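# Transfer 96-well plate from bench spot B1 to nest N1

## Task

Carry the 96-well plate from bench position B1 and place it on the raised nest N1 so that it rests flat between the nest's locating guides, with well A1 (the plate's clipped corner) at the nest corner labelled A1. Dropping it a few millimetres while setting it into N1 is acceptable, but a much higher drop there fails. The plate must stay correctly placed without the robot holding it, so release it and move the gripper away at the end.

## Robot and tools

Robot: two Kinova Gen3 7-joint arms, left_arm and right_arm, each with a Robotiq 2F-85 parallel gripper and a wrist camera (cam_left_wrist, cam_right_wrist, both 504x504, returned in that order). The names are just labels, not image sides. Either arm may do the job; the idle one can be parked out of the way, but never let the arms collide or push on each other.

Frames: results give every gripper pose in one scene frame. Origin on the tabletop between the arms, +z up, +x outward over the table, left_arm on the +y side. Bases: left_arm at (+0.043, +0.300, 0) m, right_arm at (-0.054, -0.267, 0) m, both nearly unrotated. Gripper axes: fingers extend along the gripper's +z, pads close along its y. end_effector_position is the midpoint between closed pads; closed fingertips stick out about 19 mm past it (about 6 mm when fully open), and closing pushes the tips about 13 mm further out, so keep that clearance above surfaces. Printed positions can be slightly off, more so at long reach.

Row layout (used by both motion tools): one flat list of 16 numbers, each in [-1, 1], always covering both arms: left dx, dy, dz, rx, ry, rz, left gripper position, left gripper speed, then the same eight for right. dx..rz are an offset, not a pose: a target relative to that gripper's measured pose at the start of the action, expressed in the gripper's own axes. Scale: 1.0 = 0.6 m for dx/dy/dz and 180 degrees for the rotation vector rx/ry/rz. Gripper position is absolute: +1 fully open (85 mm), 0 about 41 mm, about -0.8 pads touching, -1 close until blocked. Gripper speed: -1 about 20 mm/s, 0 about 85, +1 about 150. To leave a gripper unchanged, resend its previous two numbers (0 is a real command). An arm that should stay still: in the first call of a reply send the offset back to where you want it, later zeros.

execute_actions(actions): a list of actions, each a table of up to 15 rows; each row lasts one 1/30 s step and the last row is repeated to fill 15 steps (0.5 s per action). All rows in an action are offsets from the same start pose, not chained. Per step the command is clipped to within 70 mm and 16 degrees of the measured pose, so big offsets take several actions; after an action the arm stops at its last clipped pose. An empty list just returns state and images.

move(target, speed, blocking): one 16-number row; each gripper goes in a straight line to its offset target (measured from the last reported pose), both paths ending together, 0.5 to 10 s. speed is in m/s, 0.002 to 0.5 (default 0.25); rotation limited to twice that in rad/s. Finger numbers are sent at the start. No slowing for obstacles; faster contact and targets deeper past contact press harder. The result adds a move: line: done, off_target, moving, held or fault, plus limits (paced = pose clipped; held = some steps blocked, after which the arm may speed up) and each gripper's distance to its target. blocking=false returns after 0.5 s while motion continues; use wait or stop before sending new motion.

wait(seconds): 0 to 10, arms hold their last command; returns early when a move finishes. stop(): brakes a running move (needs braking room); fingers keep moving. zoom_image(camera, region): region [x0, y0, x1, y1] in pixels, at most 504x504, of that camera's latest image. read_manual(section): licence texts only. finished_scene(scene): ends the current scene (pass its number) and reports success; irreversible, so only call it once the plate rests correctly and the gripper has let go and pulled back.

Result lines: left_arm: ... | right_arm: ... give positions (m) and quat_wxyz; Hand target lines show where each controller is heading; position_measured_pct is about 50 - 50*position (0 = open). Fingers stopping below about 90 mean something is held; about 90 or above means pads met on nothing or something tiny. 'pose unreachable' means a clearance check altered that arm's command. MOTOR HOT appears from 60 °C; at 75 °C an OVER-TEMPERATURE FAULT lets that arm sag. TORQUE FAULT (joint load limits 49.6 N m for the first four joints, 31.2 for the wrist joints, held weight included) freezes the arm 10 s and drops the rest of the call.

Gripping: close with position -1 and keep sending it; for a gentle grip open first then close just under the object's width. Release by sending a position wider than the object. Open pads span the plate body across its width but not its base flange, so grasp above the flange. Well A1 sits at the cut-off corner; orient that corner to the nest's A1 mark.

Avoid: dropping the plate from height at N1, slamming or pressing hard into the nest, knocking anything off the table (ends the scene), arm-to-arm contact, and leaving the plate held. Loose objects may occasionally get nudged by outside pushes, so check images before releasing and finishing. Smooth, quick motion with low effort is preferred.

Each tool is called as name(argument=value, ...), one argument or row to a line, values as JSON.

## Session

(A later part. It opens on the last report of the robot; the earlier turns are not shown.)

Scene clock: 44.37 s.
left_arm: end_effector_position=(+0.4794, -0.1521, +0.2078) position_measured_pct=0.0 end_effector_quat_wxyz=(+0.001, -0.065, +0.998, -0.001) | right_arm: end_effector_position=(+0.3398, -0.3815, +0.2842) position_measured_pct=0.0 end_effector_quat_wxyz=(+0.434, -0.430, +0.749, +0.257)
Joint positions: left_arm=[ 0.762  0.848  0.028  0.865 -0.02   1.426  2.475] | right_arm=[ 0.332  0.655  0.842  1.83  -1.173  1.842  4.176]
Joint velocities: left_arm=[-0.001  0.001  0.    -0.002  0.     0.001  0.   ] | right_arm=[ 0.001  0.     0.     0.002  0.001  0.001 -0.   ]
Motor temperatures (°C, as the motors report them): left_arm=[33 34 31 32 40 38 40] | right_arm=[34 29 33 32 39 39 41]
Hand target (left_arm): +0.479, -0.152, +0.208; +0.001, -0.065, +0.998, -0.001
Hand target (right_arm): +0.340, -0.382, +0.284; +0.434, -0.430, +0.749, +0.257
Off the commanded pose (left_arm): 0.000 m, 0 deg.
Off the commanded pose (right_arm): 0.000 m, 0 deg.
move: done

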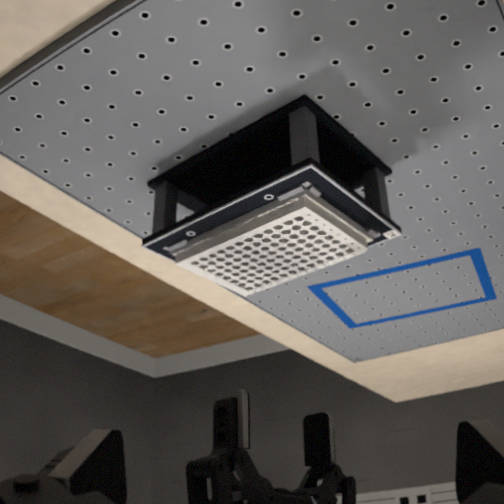

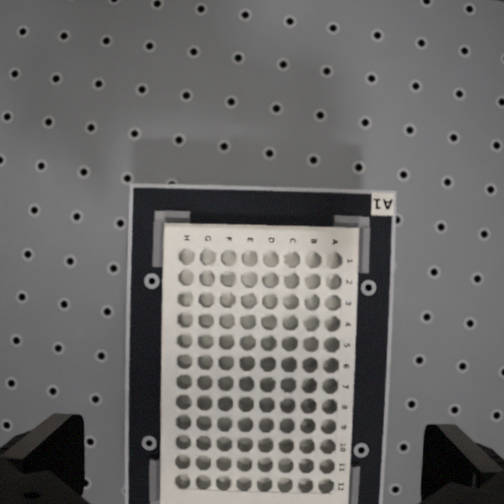

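move(
  target=[0.05,0.28,-0.03,0,0,0,1,-1,0,0,0,0,0,0,1,0],
  speed=0.3,
)

Scene clock: 46.63 s.
left_arm: end_effector_position=(+0.4276, +0.0104, +0.2253) position_measured_pct=0.0 end_effector_quat_wxyz=(+0.001, -0.065, +0.998, -0.001) | right_arm: end_effector_position=(+0.3398, -0.3815, +0.2842) position_measured_pct=0.0 end_effector_quat_wxyz=(+0.434, -0.430, +0.749, +0.257)
Joint positions: left_arm=[ 0.606  0.471 -0.004  1.503  0.003  1.165  2.292] | right_arm=[ 0.332  0.655  0.842  1.83  -1.173  1.842  4.176]
Joint velocities: left_arm=[ 0.001 -0.005 -0.001  0.001  0.001 -0.001 -0.   ] | right_arm=[-0.    -0.     0.     0.    -0.     0.001  0.   ]
Motor temperatures (°C, as the motors report them): left_arm=[33 34 31 32 40 38 40] | right_arm=[34 29 33 32 39 39 41]
Hand target (left_arm): +0.428, +0.010, +0.226; +0.001, -0.065, +0.998, -0.001
Hand target (right_arm): +0.340, -0.382, +0.284; +0.434, -0.430, +0.749, +0.257
Off the commanded pose (left_arm): 0.000 m, 0 deg.
Off the commanded pose (right_arm): 0.000 m, 0 deg.
move: done

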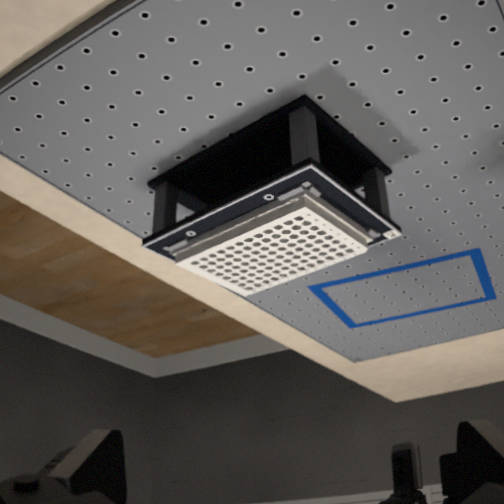

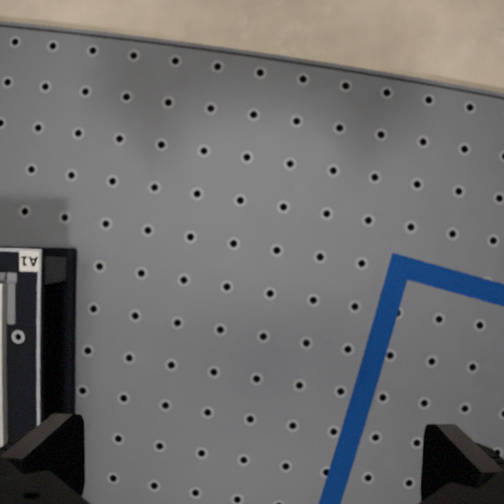

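finished_scene(
  scene=1,
)

The scene is finished: the task was done.


## Next scene

The same job, from a new start.

execute_actions(
  actions=[],
)

Scene clock: 0.00 s.
left_arm: end_effector_position=(+0.4935, +0.3050, +0.1993) position_measured_pct=0.0 end_effector_quat_wxyz=(-0.001, -0.005, +1.000, -0.000) | right_arm: end_effector_position=(+0.5301, +0.0515, +0.1573) position_measured_pct=0.0 end_effector_quat_wxyz=(-0.054, +0.423, +0.903, -0.052)
Joint positions: left_arm=[-0.057  0.435  0.001  1.655 -0.     1.053  1.514] | right_arm=[-0.539  1.27   0.298  0.141 -0.315  1.884  0.19 ]
Joint velocities: left_arm=[-0.001 -0.    -0.001  0.    -0.    -0.     0.   ] | right_arm=[-0.    -0.001 -0.     0.001  0.001 -0.     0.001]
Motor temperatures (°C, as the motors report them): left_arm=[33 34 31 32 40 38 40] | right_arm=[34 29 33 32 39 39 41]
Hand target (left_arm): +0.493, +0.305, +0.199; -0.001, -0.005, +1.000, -0.000
Hand target (right_arm): +0.530, +0.051, +0.157; -0.054, +0.423, +0.903, -0.052

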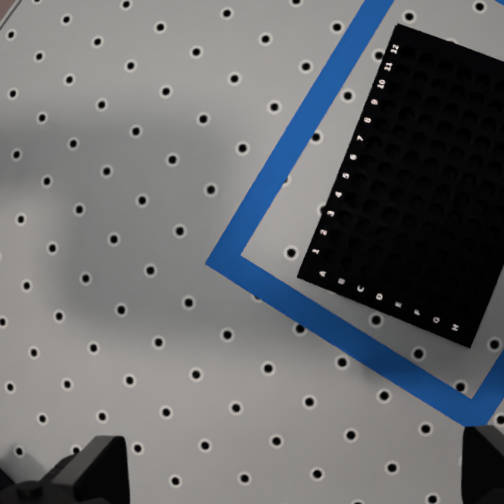

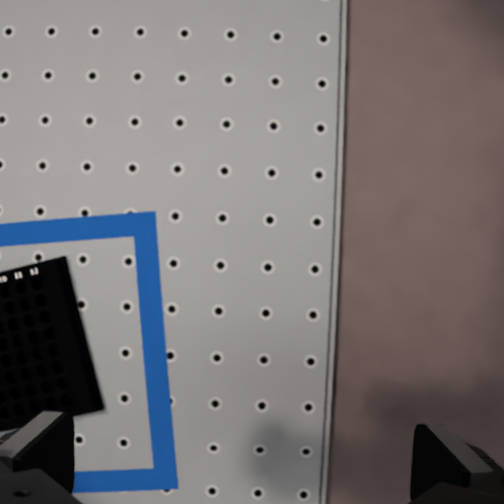

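move(
  target=[-0.018,-0.247,0.215,0,0,0.411,1,0,-0.295,-0.78,-0.138,-0.333,0,0,1,0],
  speed=0.35,
)

Scene clock: 6.00 s.
left_arm: end_effector_position=(+0.5057, +0.1566, +0.0702) position_measured_pct=0.0 end_effector_quat_wxyz=(-0.000, +0.598, +0.802, -0.001) | right_arm: end_effector_position=(+0.2980, -0.3793, +0.2945) position_measured_pct=0.0 end_effector_quat_wxyz=(+0.163, +0.393, +0.809, +0.405)
Joint positions: left_arm=[ 0.067  0.71   0.3    1.701 -0.277  0.774  0.778] | right_arm=[ 0.412  0.247  0.644  2.101 -1.059  1.354  2.257]
Joint velocities: left_arm=[ 0.001 -0.001 -0.001 -0.001 -0.     0.     0.   ] | right_arm=[ 0.001  0.006  0.002  0.    -0.001  0.001  0.   ]
Motor temperatures (°C, as the motors report them): left_arm=[33 34 31 32 40 38 40] | right_arm=[34 29 33 32 39 39 41]
Hand target (left_arm): +0.506, +0.157, +0.070; -0.000, +0.598, +0.802, -0.001
Hand target (right_arm): +0.298, -0.379, +0.294; +0.163, +0.394, +0.809, +0.405
Off the commanded pose (left_arm): 0.000 m, 0 deg.
Off the commanded pose (right_arm): 0.002 m, 0 deg.
move: done; limits=paced

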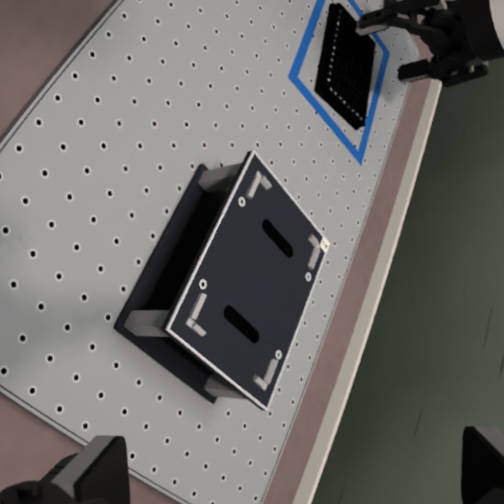

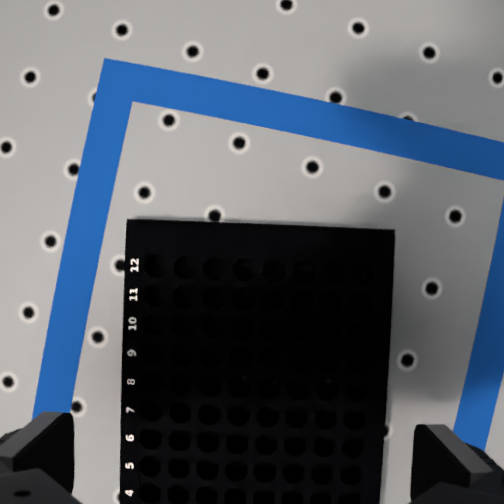

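zoom_image(
  camera="cam_right_wrist",
  region=[40, 200, 200, 504],
)

zoom_image(
  camera="cam_right_wrist",
  region=[310, 200, 470, 504],
)

Region (40, 200, 200, 504) of cam_right_wrist's 504x504 image, scaled by 1.658; it fills the left 265 columns of this view, and the rest is white.

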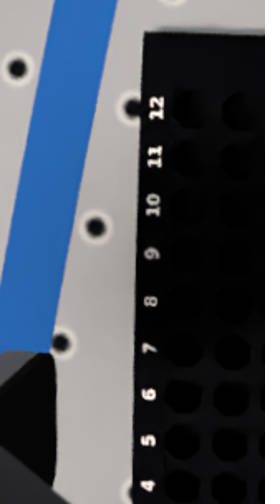

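Region (310, 200, 470, 504) of cam_right_wrist's 504x504 image, scaled by 1.658; it fills the left 265 columns of this view, and the rest is white.

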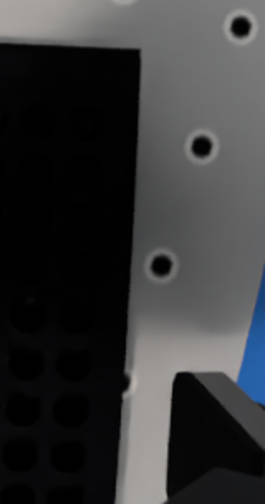

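move(
  target=[-0.003,0.0042,0.056,0,0,0.0015,1,0,0,0,0,0,0,0,1,0],
  speed=0.1,
)

zoom_image(
  camera="cam_right_wrist",
  region=[40, 380, 160, 500],
)

zoom_image(
  camera="cam_right_wrist",
  region=[340, 380, 460, 500],
)

Scene clock: 9.00 s.
left_arm: end_effector_position=(+0.5087, +0.1557, +0.0368) position_measured_pct=0.0 end_effector_quat_wxyz=(+0.000, +0.599, +0.800, -0.001) | right_arm: end_effector_position=(+0.2980, -0.3793, +0.2945) position_measured_pct=0.0 end_effector_quat_wxyz=(+0.163, +0.393, +0.809, +0.405)
Joint positions: left_arm=[ 0.082  0.773  0.278  1.71  -0.3    0.701  0.792] | right_arm=[ 0.412  0.247  0.644  2.101 -1.059  1.354  2.257]
Joint velocities: left_arm=[ 0.002  0.005  0.001  0.001 -0.     0.001  0.   ] | right_arm=[ 0.    -0.    -0.    -0.001 -0.    -0.002 -0.001]
Motor temperatures (°C, as the motors report them): left_arm=[33 34 31 32 40 38 40] | right_arm=[34 29 33 32 39 39 41]
Hand target (left_arm): +0.509, +0.156, +0.037; -0.000, +0.599, +0.800, -0.001
Hand target (right_arm): +0.298, -0.379, +0.295; +0.163, +0.393, +0.809, +0.405
Off the commanded pose (left_arm): 0.000 m, 0 deg.
Off the commanded pose (right_arm): 0.000 m, 0 deg.
move: done

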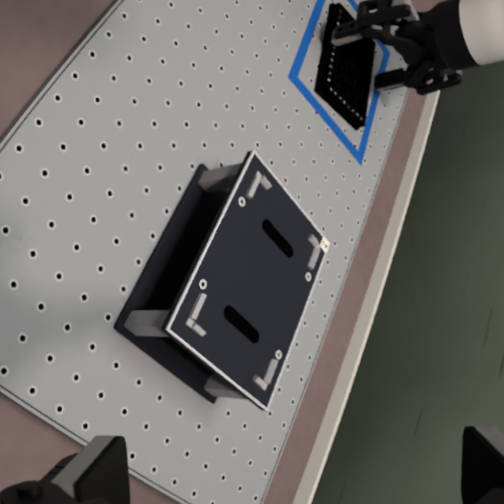

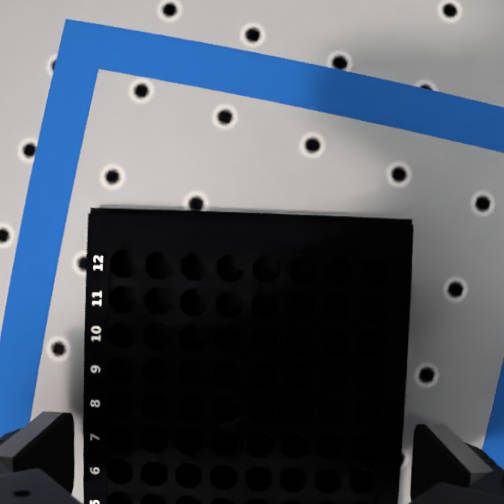

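Region (40, 380, 160, 500) of cam_right_wrist's 504x504 image, scaled by 4.200.

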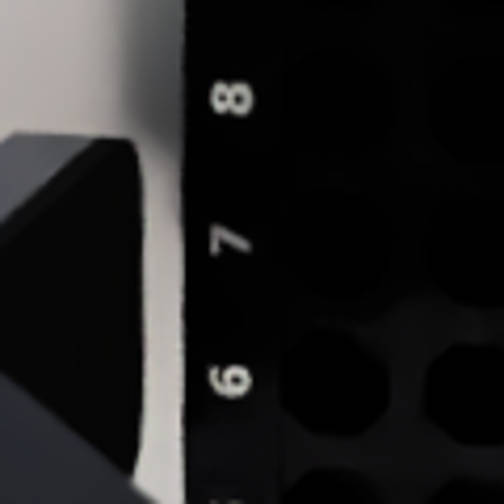

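Region (340, 380, 460, 500) of cam_right_wrist's 504x504 image, scaled by 4.200.

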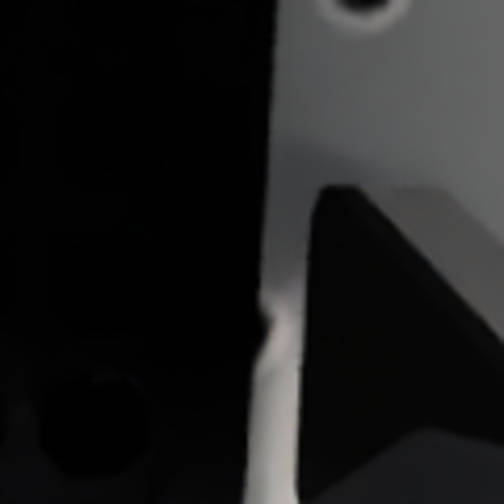

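move(
  target=[0,-0.0004,0.0197,0,0,0,1,0,0,0,0,0,0,0,1,0],
  speed=0.035,
)

execute_actions(
  actions=[
    [[0,0,0,0,0,0,0.8,-1,0,0,0,0,0,0,1,0]],
  ],
)

Scene clock: 10.87 s.
left_arm: end_effector_position=(+0.5085, +0.1556, +0.0250) position_measured_pct=0.0 end_effector_quat_wxyz=(+0.000, +0.599, +0.800, -0.001) | right_arm: end_effector_position=(+0.2980, -0.3793, +0.2945) position_measured_pct=0.0 end_effector_quat_wxyz=(+0.163, +0.393, +0.809, +0.405)
Joint positions: left_arm=[ 0.088  0.795  0.269  1.715 -0.307  0.674  0.798] | right_arm=[ 0.412  0.247  0.644  2.101 -1.059  1.354  2.257]
Joint velocities: left_arm=[ 0.002  0.002  0.     0.    -0.    -0.     0.   ] | right_arm=[-0.001  0.001 -0.002 -0.     0.    -0.001 -0.   ]
Motor temperatures (°C, as the motors report them): left_arm=[33 34 31 32 40 38 40] | right_arm=[34 29 33 32 39 39 41]
Hand target (left_arm): +0.508, +0.156, +0.025; +0.000, +0.599, +0.800, -0.001
Hand target (right_arm): +0.298, -0.379, +0.295; +0.163, +0.393, +0.809, +0.405
Off the commanded pose (left_arm): 0.000 m, 0 deg.
Off the commanded pose (right_arm): 0.000 m, 0 deg.
move: done

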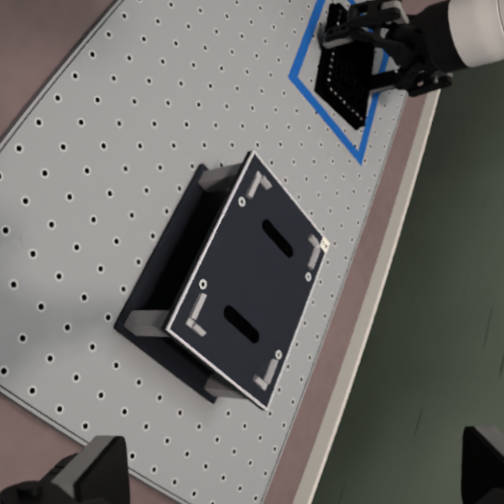

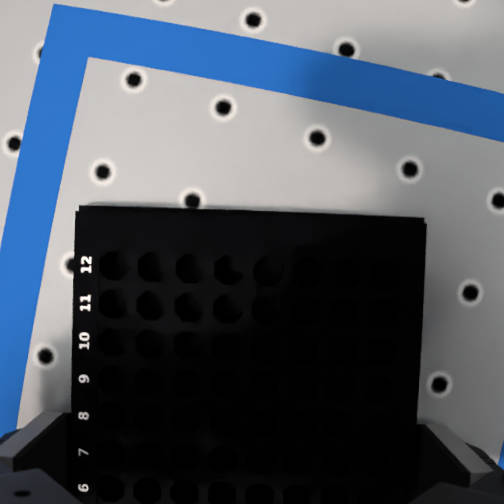

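Scene clock: 11.37 s.
left_arm: end_effector_position=(+0.5085, +0.1555, +0.0269) position_measured_pct=6.7 end_effector_quat_wxyz=(+0.001, +0.600, +0.800, -0.000) | right_arm: end_effector_position=(+0.2980, -0.3793, +0.2945) position_measured_pct=0.0 end_effector_quat_wxyz=(+0.163, +0.393, +0.809, +0.405)
Joint positions: left_arm=[ 0.088  0.79   0.27   1.716 -0.307  0.676  0.798] | right_arm=[ 0.412  0.247  0.644  2.101 -1.059  1.354  2.257]
Joint velocities: left_arm=[-0.    -0.005  0.001  0.002  0.001  0.002  0.   ] | right_arm=[-0.     0.001  0.001 -0.001  0.     0.001 -0.001]
Motor temperatures (°C, as the motors report them): left_arm=[33 34 31 32 40 38 40] | right_arm=[34 29 33 32 39 39 41]
Hand target (left_arm): +0.509, +0.156, +0.025; +0.000, +0.599, +0.800, -0.001
Hand target (right_arm): +0.298, -0.379, +0.295; +0.163, +0.393, +0.809, +0.405
Off the commanded pose (left_arm): 0.002 m, 0 deg.
Off the commanded pose (right_arm): 0.000 m, 0 deg.

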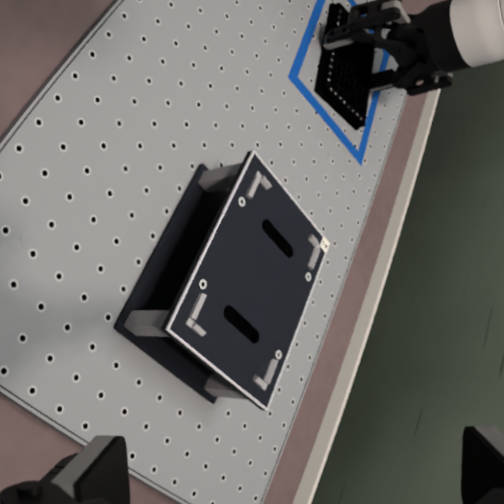

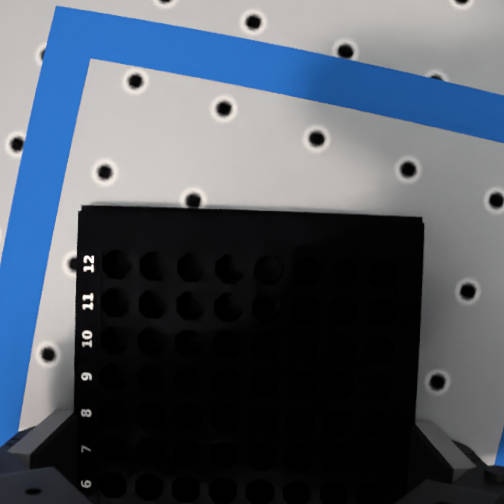

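move(
  target=[0,0,-0.1,0,0,0,0.8,-1,0,0,0,0,0,0,1,0],
  speed=0.12,
)

zoom_image(
  camera="cam_left_wrist",
  region=[60, 130, 360, 430],
)

zoom_image(
  camera="cam_right_wrist",
  region=[50, 170, 150, 270],
)

zoom_image(
  camera="cam_right_wrist",
  region=[360, 180, 460, 280],
)

Scene clock: 13.10 s.
left_arm: end_effector_position=(+0.5083, +0.1554, +0.0868) position_measured_pct=7.1 end_effector_quat_wxyz=(+0.000, +0.600, +0.800, -0.000) | right_arm: end_effector_position=(+0.2980, -0.3793, +0.2945) position_measured_pct=0.0 end_effector_quat_wxyz=(+0.163, +0.393, +0.809, +0.405)
Joint positions: left_arm=[ 0.062  0.686  0.312  1.679 -0.268  0.818  0.766] | right_arm=[ 0.412  0.247  0.644  2.101 -1.059  1.354  2.257]
Joint velocities: left_arm=[-0.003 -0.005 -0.001 -0.     0.001  0.001 -0.   ] | right_arm=[ 0.001 -0.     0.002  0.    -0.     0.001  0.001]
Motor temperatures (°C, as the motors report them): left_arm=[33 34 31 32 40 38 40] | right_arm=[34 29 33 32 39 39 41]
Hand target (left_arm): +0.508, +0.155, +0.087; +0.001, +0.600, +0.800, -0.000
Hand target (right_arm): +0.298, -0.379, +0.295; +0.163, +0.393, +0.809, +0.405
Off the commanded pose (left_arm): 0.000 m, 0 deg.
Off the commanded pose (right_arm): 0.000 m, 0 deg.
move: done

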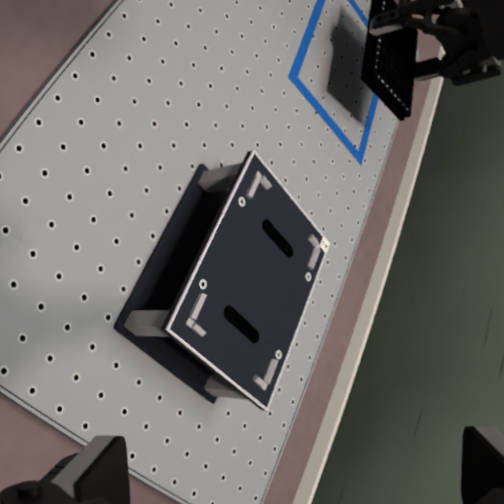

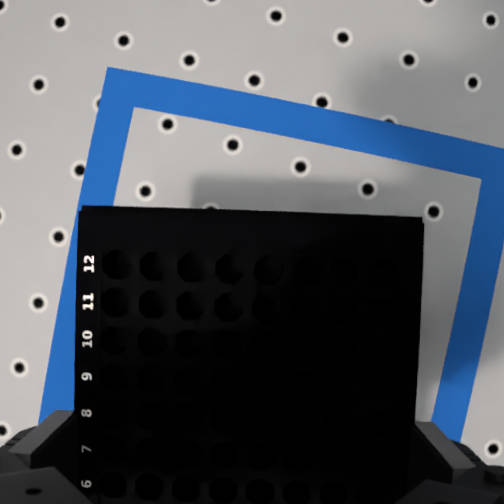

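Region (60, 130, 360, 430) of cam_left_wrist's 504x504 image, scaled by 1.680.

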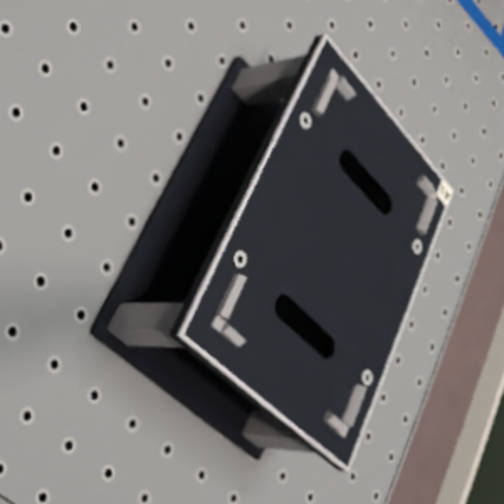

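Region (50, 170, 150, 270) of cam_right_wrist's 504x504 image, scaled by 5.040.

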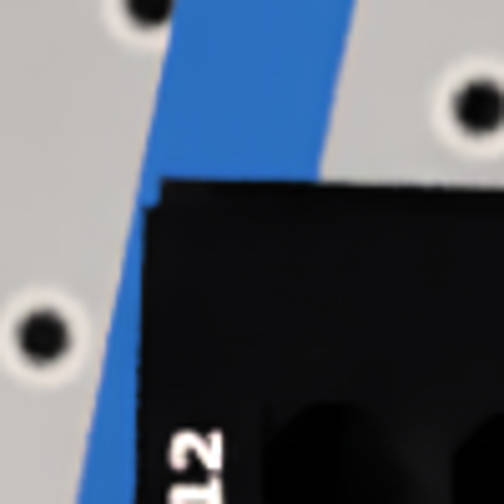

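Region (360, 180, 460, 280) of cam_right_wrist's 504x504 image, scaled by 5.040.

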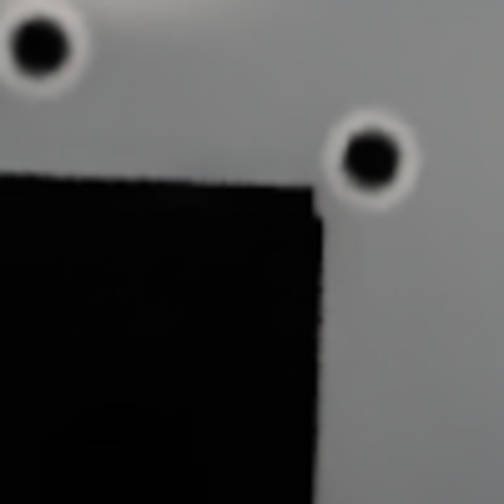

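move(
  target=[-0.520,-0.227,-0.105,0,0,-0.904,0.8,-1,0,0,0,0,0,0,1,0],
  speed=0.45,
)

Scene clock: 19.97 s.
left_arm: end_effector_position=(+0.4653, -0.1825, +0.1501) position_measured_pct=7.1 end_effector_quat_wxyz=(+0.000, +0.701, -0.713, +0.000) | right_arm: end_effector_position=(+0.2980, -0.3793, +0.2945) position_measured_pct=0.0 end_effector_quat_wxyz=(+0.163, +0.393, +0.809, +0.405)
Joint positions: left_arm=[ 0.962  0.943 -0.371  0.886  0.306  1.356  3.784] | right_arm=[ 0.412  0.247  0.644  2.101 -1.059  1.354  2.257]
Joint velocities: left_arm=[ 0.001  0.009  0.002 -0.005 -0.002  0.     0.001] | right_arm=[-0.     0.002 -0.     0.001  0.    -0.001 -0.   ]
Motor temperatures (°C, as the motors report them): left_arm=[33 34 31 32 40 38 40] | right_arm=[34 29 33 33 39 39 41]
Hand target (left_arm): +0.465, -0.183, +0.150; +0.000, +0.701, -0.713, +0.000
Hand target (right_arm): +0.298, -0.379, +0.295; +0.163, +0.393, +0.809, +0.405
Off the commanded pose (left_arm): 0.000 m, 0 deg.
Off the commanded pose (right_arm): 0.000 m, 0 deg.
move: done

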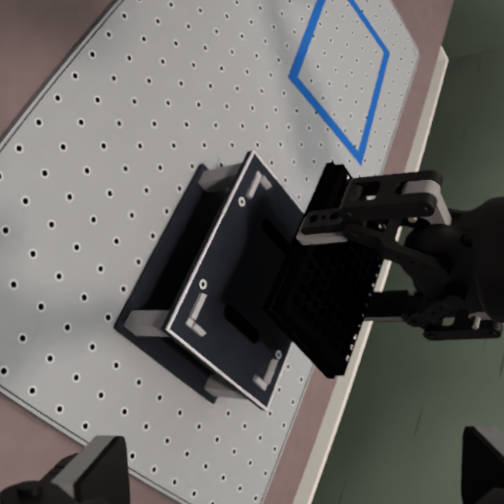

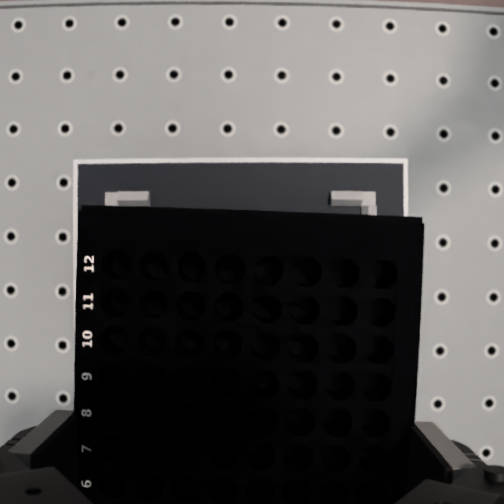

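zoom_image(
  camera="cam_right_wrist",
  region=[65, 145, 165, 245],
)

zoom_image(
  camera="cam_right_wrist",
  region=[325, 145, 425, 245],
)

Region (65, 145, 165, 245) of cam_right_wrist's 504x504 image, scaled by 5.040.

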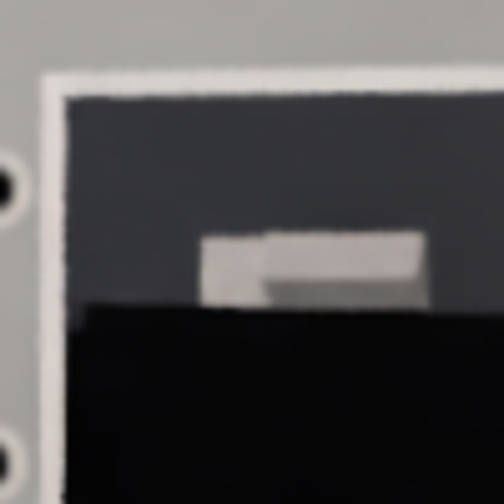

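Region (325, 145, 425, 245) of cam_right_wrist's 504x504 image, scaled by 5.040.

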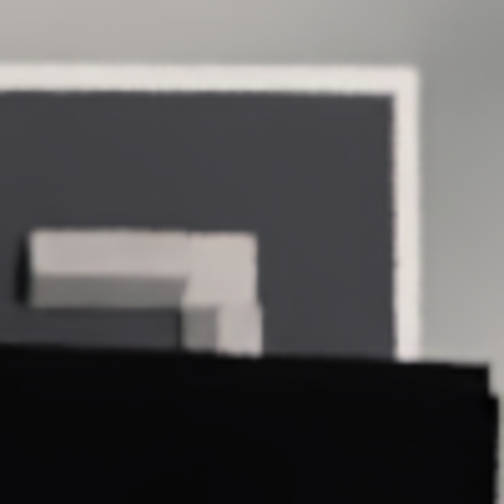

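move(
  target=[0.005,-0.0036,0.079,0,0,-0.012,0.8,-1,0,0,0,0,0,0,1,0],
  speed=0.08,
)

zoom_image(
  camera="cam_right_wrist",
  region=[35, 130, 155, 250],
)

zoom_image(
  camera="cam_right_wrist",
  region=[355, 130, 475, 250],
)

Scene clock: 22.73 s.
left_arm: end_effector_position=(+0.4674, -0.1856, +0.1028) position_measured_pct=7.1 end_effector_quat_wxyz=(+0.000, +0.714, -0.700, +0.000) | right_arm: end_effector_position=(+0.2980, -0.3793, +0.2945) position_measured_pct=0.0 end_effector_quat_wxyz=(+0.163, +0.393, +0.809, +0.405)
Joint positions: left_arm=[ 0.967  0.996 -0.371  0.932  0.326  1.261  3.808] | right_arm=[ 0.412  0.247  0.644  2.101 -1.059  1.354  2.257]
Joint velocities: left_arm=[ 0.001  0.001  0.     0.    -0.     0.001  0.   ] | right_arm=[ 0.    -0.002 -0.002 -0.    -0.001 -0.001  0.   ]
Motor temperatures (°C, as the motors report them): left_arm=[33 34 31 32 40 38 40] | right_arm=[34 29 33 33 39 39 41]
Hand target (left_arm): +0.467, -0.186, +0.103; +0.000, +0.714, -0.700, +0.000
Hand target (right_arm): +0.298, -0.379, +0.295; +0.163, +0.393, +0.809, +0.405
Off the commanded pose (left_arm): 0.000 m, 0 deg.
Off the commanded pose (right_arm): 0.000 m, 0 deg.
move: done

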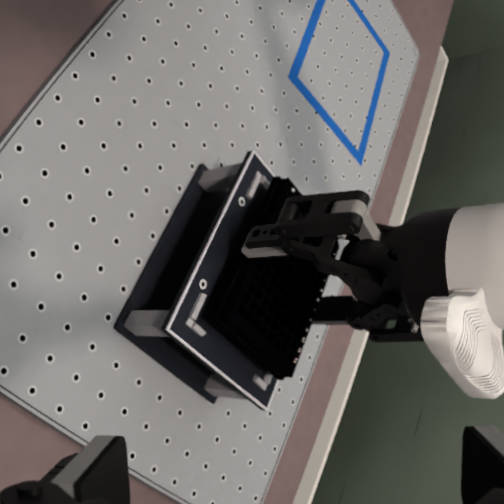

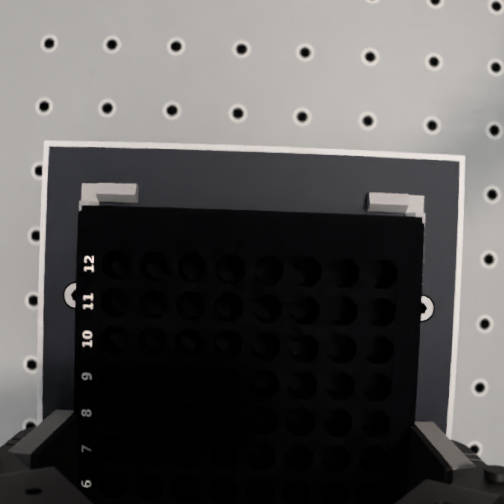

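Region (35, 130, 155, 250) of cam_right_wrist's 504x504 image, scaled by 4.200.

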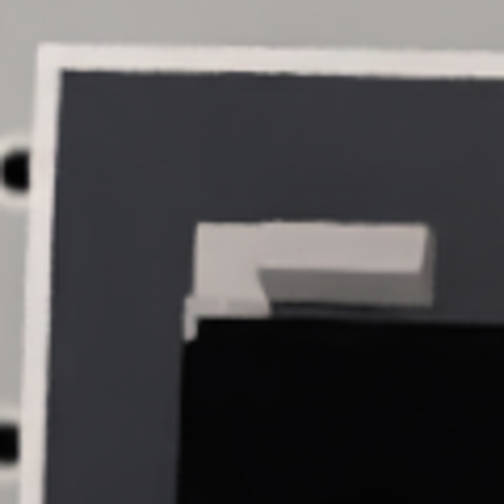

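Region (355, 130, 475, 250) of cam_right_wrist's 504x504 image, scaled by 4.200.

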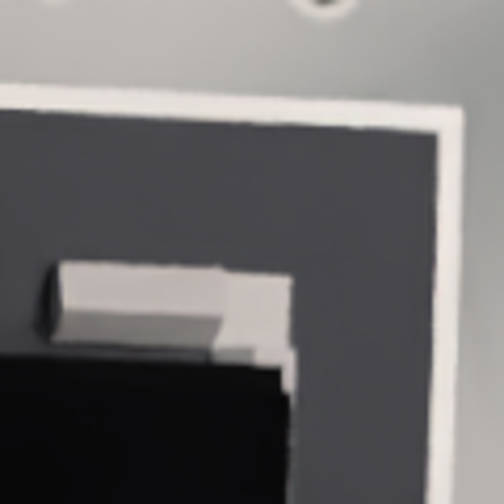

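move(
  target=[0.0029,0,0.014,0,0,0,0.8,-1,0,0,0,0,0,0,1,0],
  speed=0.03,
)

move(
  target=[0,0,0.0108,0,0,0,0.8,-1,0,0,0,0,0,0,1,0],
  speed=0.012,
)

zoom_image(
  camera="cam_left_wrist",
  region=[140, 140, 340, 420],
)

Scene clock: 24.53 s.
left_arm: end_effector_position=(+0.4674, -0.1873, +0.0944) position_measured_pct=7.1 end_effector_quat_wxyz=(+0.000, +0.714, -0.700, +0.001) | right_arm: end_effector_position=(+0.2980, -0.3793, +0.2945) position_measured_pct=0.0 end_effector_quat_wxyz=(+0.163, +0.393, +0.809, +0.405)
Joint positions: left_arm=[ 0.968  1.008 -0.37   0.934  0.329  1.247  3.808] | right_arm=[ 0.412  0.247  0.644  2.101 -1.059  1.354  2.257]
Joint velocities: left_arm=[ 0.    -0.     0.    -0.001 -0.    -0.001  0.   ] | right_arm=[ 0.    -0.001  0.    -0.001  0.001 -0.001 -0.   ]
Motor temperatures (°C, as the motors report them): left_arm=[33 34 31 32 40 38 40] | right_arm=[34 29 33 33 39 39 41]
Hand target (left_arm): +0.467, -0.187, +0.094; +0.000, +0.714, -0.700, +0.000
Hand target (right_arm): +0.298, -0.379, +0.295; +0.163, +0.393, +0.809, +0.405
Off the commanded pose (left_arm): 0.000 m, 0 deg.
Off the commanded pose (right_arm): 0.000 m, 0 deg.
move: done

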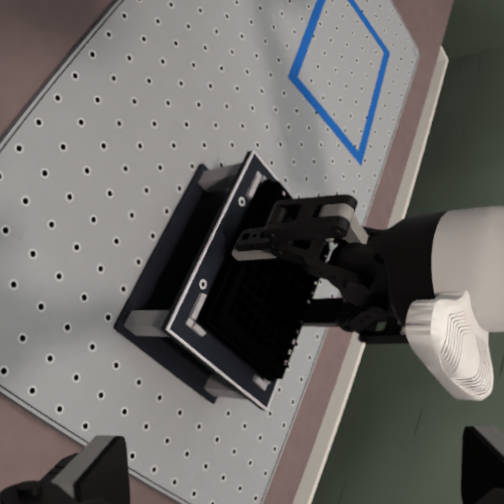

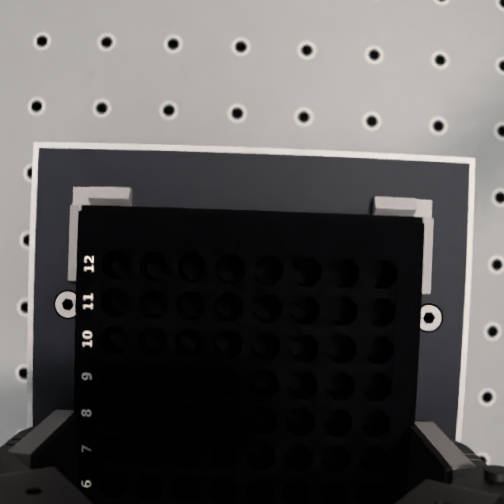

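Scene clock: 25.30 s.
left_arm: end_effector_position=(+0.4675, -0.1874, +0.0888) position_measured_pct=7.1 end_effector_quat_wxyz=(+0.000, +0.714, -0.700, +0.001) | right_arm: end_effector_position=(+0.2980, -0.3793, +0.2945) position_measured_pct=0.0 end_effector_quat_wxyz=(+0.163, +0.393, +0.809, +0.405)
Joint positions: left_arm=[ 0.969  1.014 -0.369  0.941  0.331  1.234  3.807] | right_arm=[ 0.412  0.247  0.644  2.101 -1.059  1.354  2.257]
Joint velocities: left_arm=[-0.001 -0.     0.001 -0.001 -0.    -0.001 -0.   ] | right_arm=[ 0.    -0.001 -0.001 -0.    -0.    -0.    -0.001]
Motor temperatures (°C, as the motors report them): left_arm=[33 35 31 32 40 38 40] | right_arm=[34 29 33 33 39 39 41]
Hand target (left_arm): +0.467, -0.187, +0.088; +0.000, +0.714, -0.700, +0.001
Hand target (right_arm): +0.298, -0.379, +0.295; +0.163, +0.393, +0.809, +0.405
Off the commanded pose (left_arm): 0.001 m, 0 deg.
Off the commanded pose (right_arm): 0.000 m, 0 deg.
move: done

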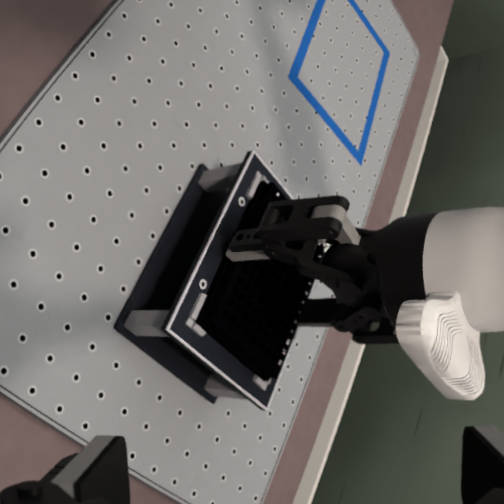

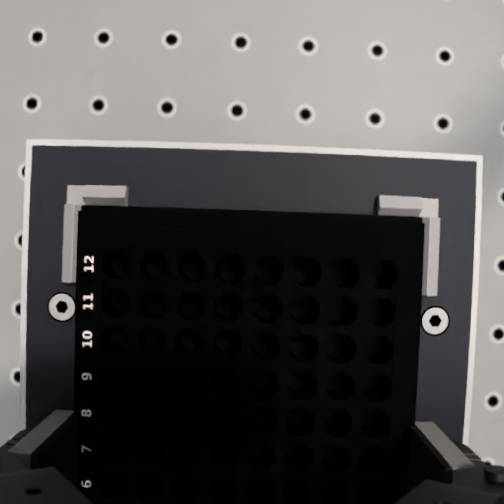

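Region (140, 140, 340, 420) of cam_left_wrist's 504x504 image, scaled by 1.800; it fills the left 360 columns of this view, and the rest is white.

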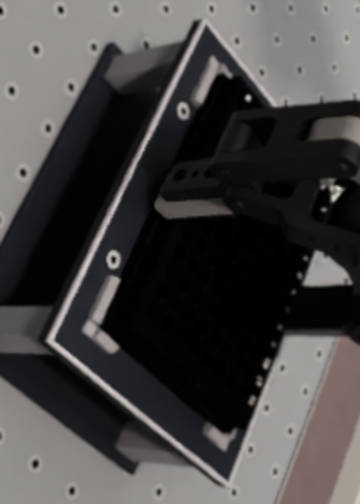

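execute_actions(
  actions=[
    [[0,0,0,0,0,0,1,-1,0,0,0,0,0,0,1,0]],
  ],
)

move(
  target=[-0.17,0,-0.27,0,0,0,1,-1,0,0,0,0,0,0,1,0],
  speed=0.2,
)

Scene clock: 26.37 s.
left_arm: end_effector_position=(+0.4675, -0.1874, +0.0888) position_measured_pct=0.0 end_effector_quat_wxyz=(+0.000, +0.714, -0.700, +0.001) | right_arm: end_effector_position=(+0.2980, -0.3793, +0.2945) position_measured_pct=0.0 end_effector_quat_wxyz=(+0.163, +0.393, +0.809, +0.405)
Joint positions: left_arm=[ 0.969  1.014 -0.369  0.941  0.331  1.234  3.807] | right_arm=[ 0.412  0.247  0.644  2.101 -1.059  1.354  2.257]
Joint velocities: left_arm=[ 0.    -0.    -0.    -0.001 -0.     0.    -0.   ] | right_arm=[ 0.    -0.002 -0.001  0.001  0.    -0.    -0.   ]
Motor temperatures (°C, as the motors report them): left_arm=[33 35 31 32 40 38 40] | right_arm=[34 29 33 33 39 39 41]
Hand target (left_arm): +0.467, -0.187, +0.089; +0.000, +0.714, -0.700, +0.001
Hand target (right_arm): +0.298, -0.379, +0.295; +0.163, +0.393, +0.809, +0.405
Off the commanded pose (left_arm): 0.000 m, 0 deg.
Off the commanded pose (right_arm): 0.000 m, 0 deg.

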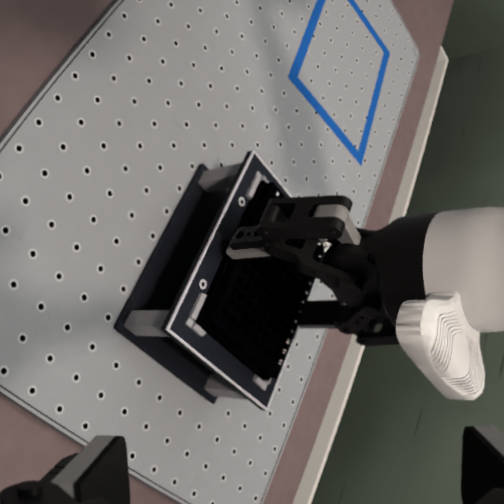

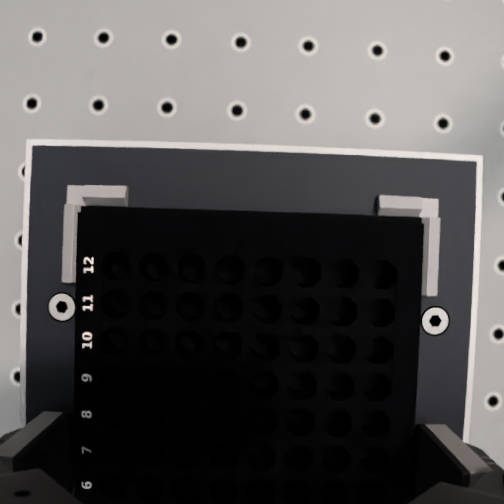

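Scene clock: 27.67 s.
left_arm: end_effector_position=(+0.4652, -0.0853, +0.2505) position_measured_pct=0.0 end_effector_quat_wxyz=(+0.000, +0.714, -0.700, +0.001) | right_arm: end_effector_position=(+0.2980, -0.3793, +0.2945) position_measured_pct=0.0 end_effector_quat_wxyz=(+0.163, +0.393, +0.809, +0.405)
Joint positions: left_arm=[ 0.903  0.695 -0.416  1.061  0.265  1.432  3.69 ] | right_arm=[ 0.412  0.247  0.644  2.101 -1.059  1.354  2.257]
Joint velocities: left_arm=[ 0.    -0.005 -0.002 -0.     0.001 -0.    -0.001] | right_arm=[-0.001 -0.001 -0.     0.001 -0.    -0.001  0.   ]
Motor temperatures (°C, as the motors report them): left_arm=[33 35 31 32 40 38 40] | right_arm=[34 29 33 33 39 39 41]
Hand target (left_arm): +0.465, -0.085, +0.251; +0.000, +0.714, -0.700, +0.001
Hand target (right_arm): +0.298, -0.379, +0.295; +0.163, +0.393, +0.809, +0.405
Off the commanded pose (left_arm): 0.000 m, 0 deg.
Off the commanded pose (right_arm): 0.000 m, 0 deg.
move: done

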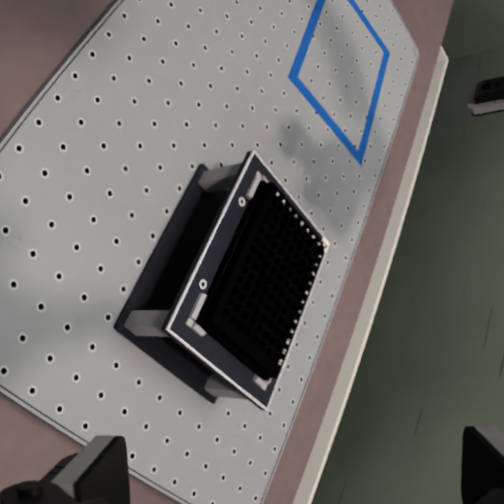

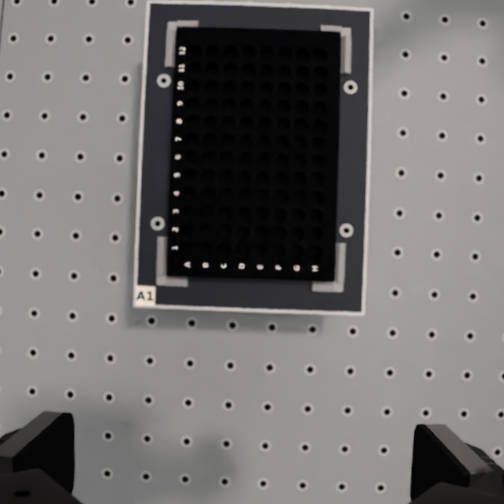

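zoom_image(
  camera="cam_right_wrist",
  region=[130, 210, 370, 320],
)

Region (130, 210, 370, 320) of cam_right_wrist's 504x504 image, scaled by 2.100; it fills the top 231 rows of this view, and the rest is white.

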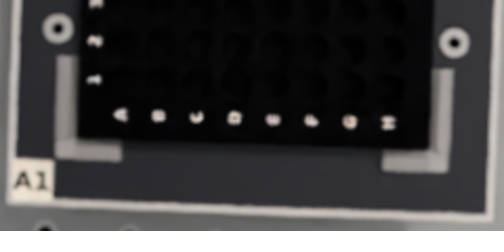

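The plate is seated inside all four locators with A1 at the marked corner.

finished_scene(
  scene=2,
)

The scene is finished: the task was done.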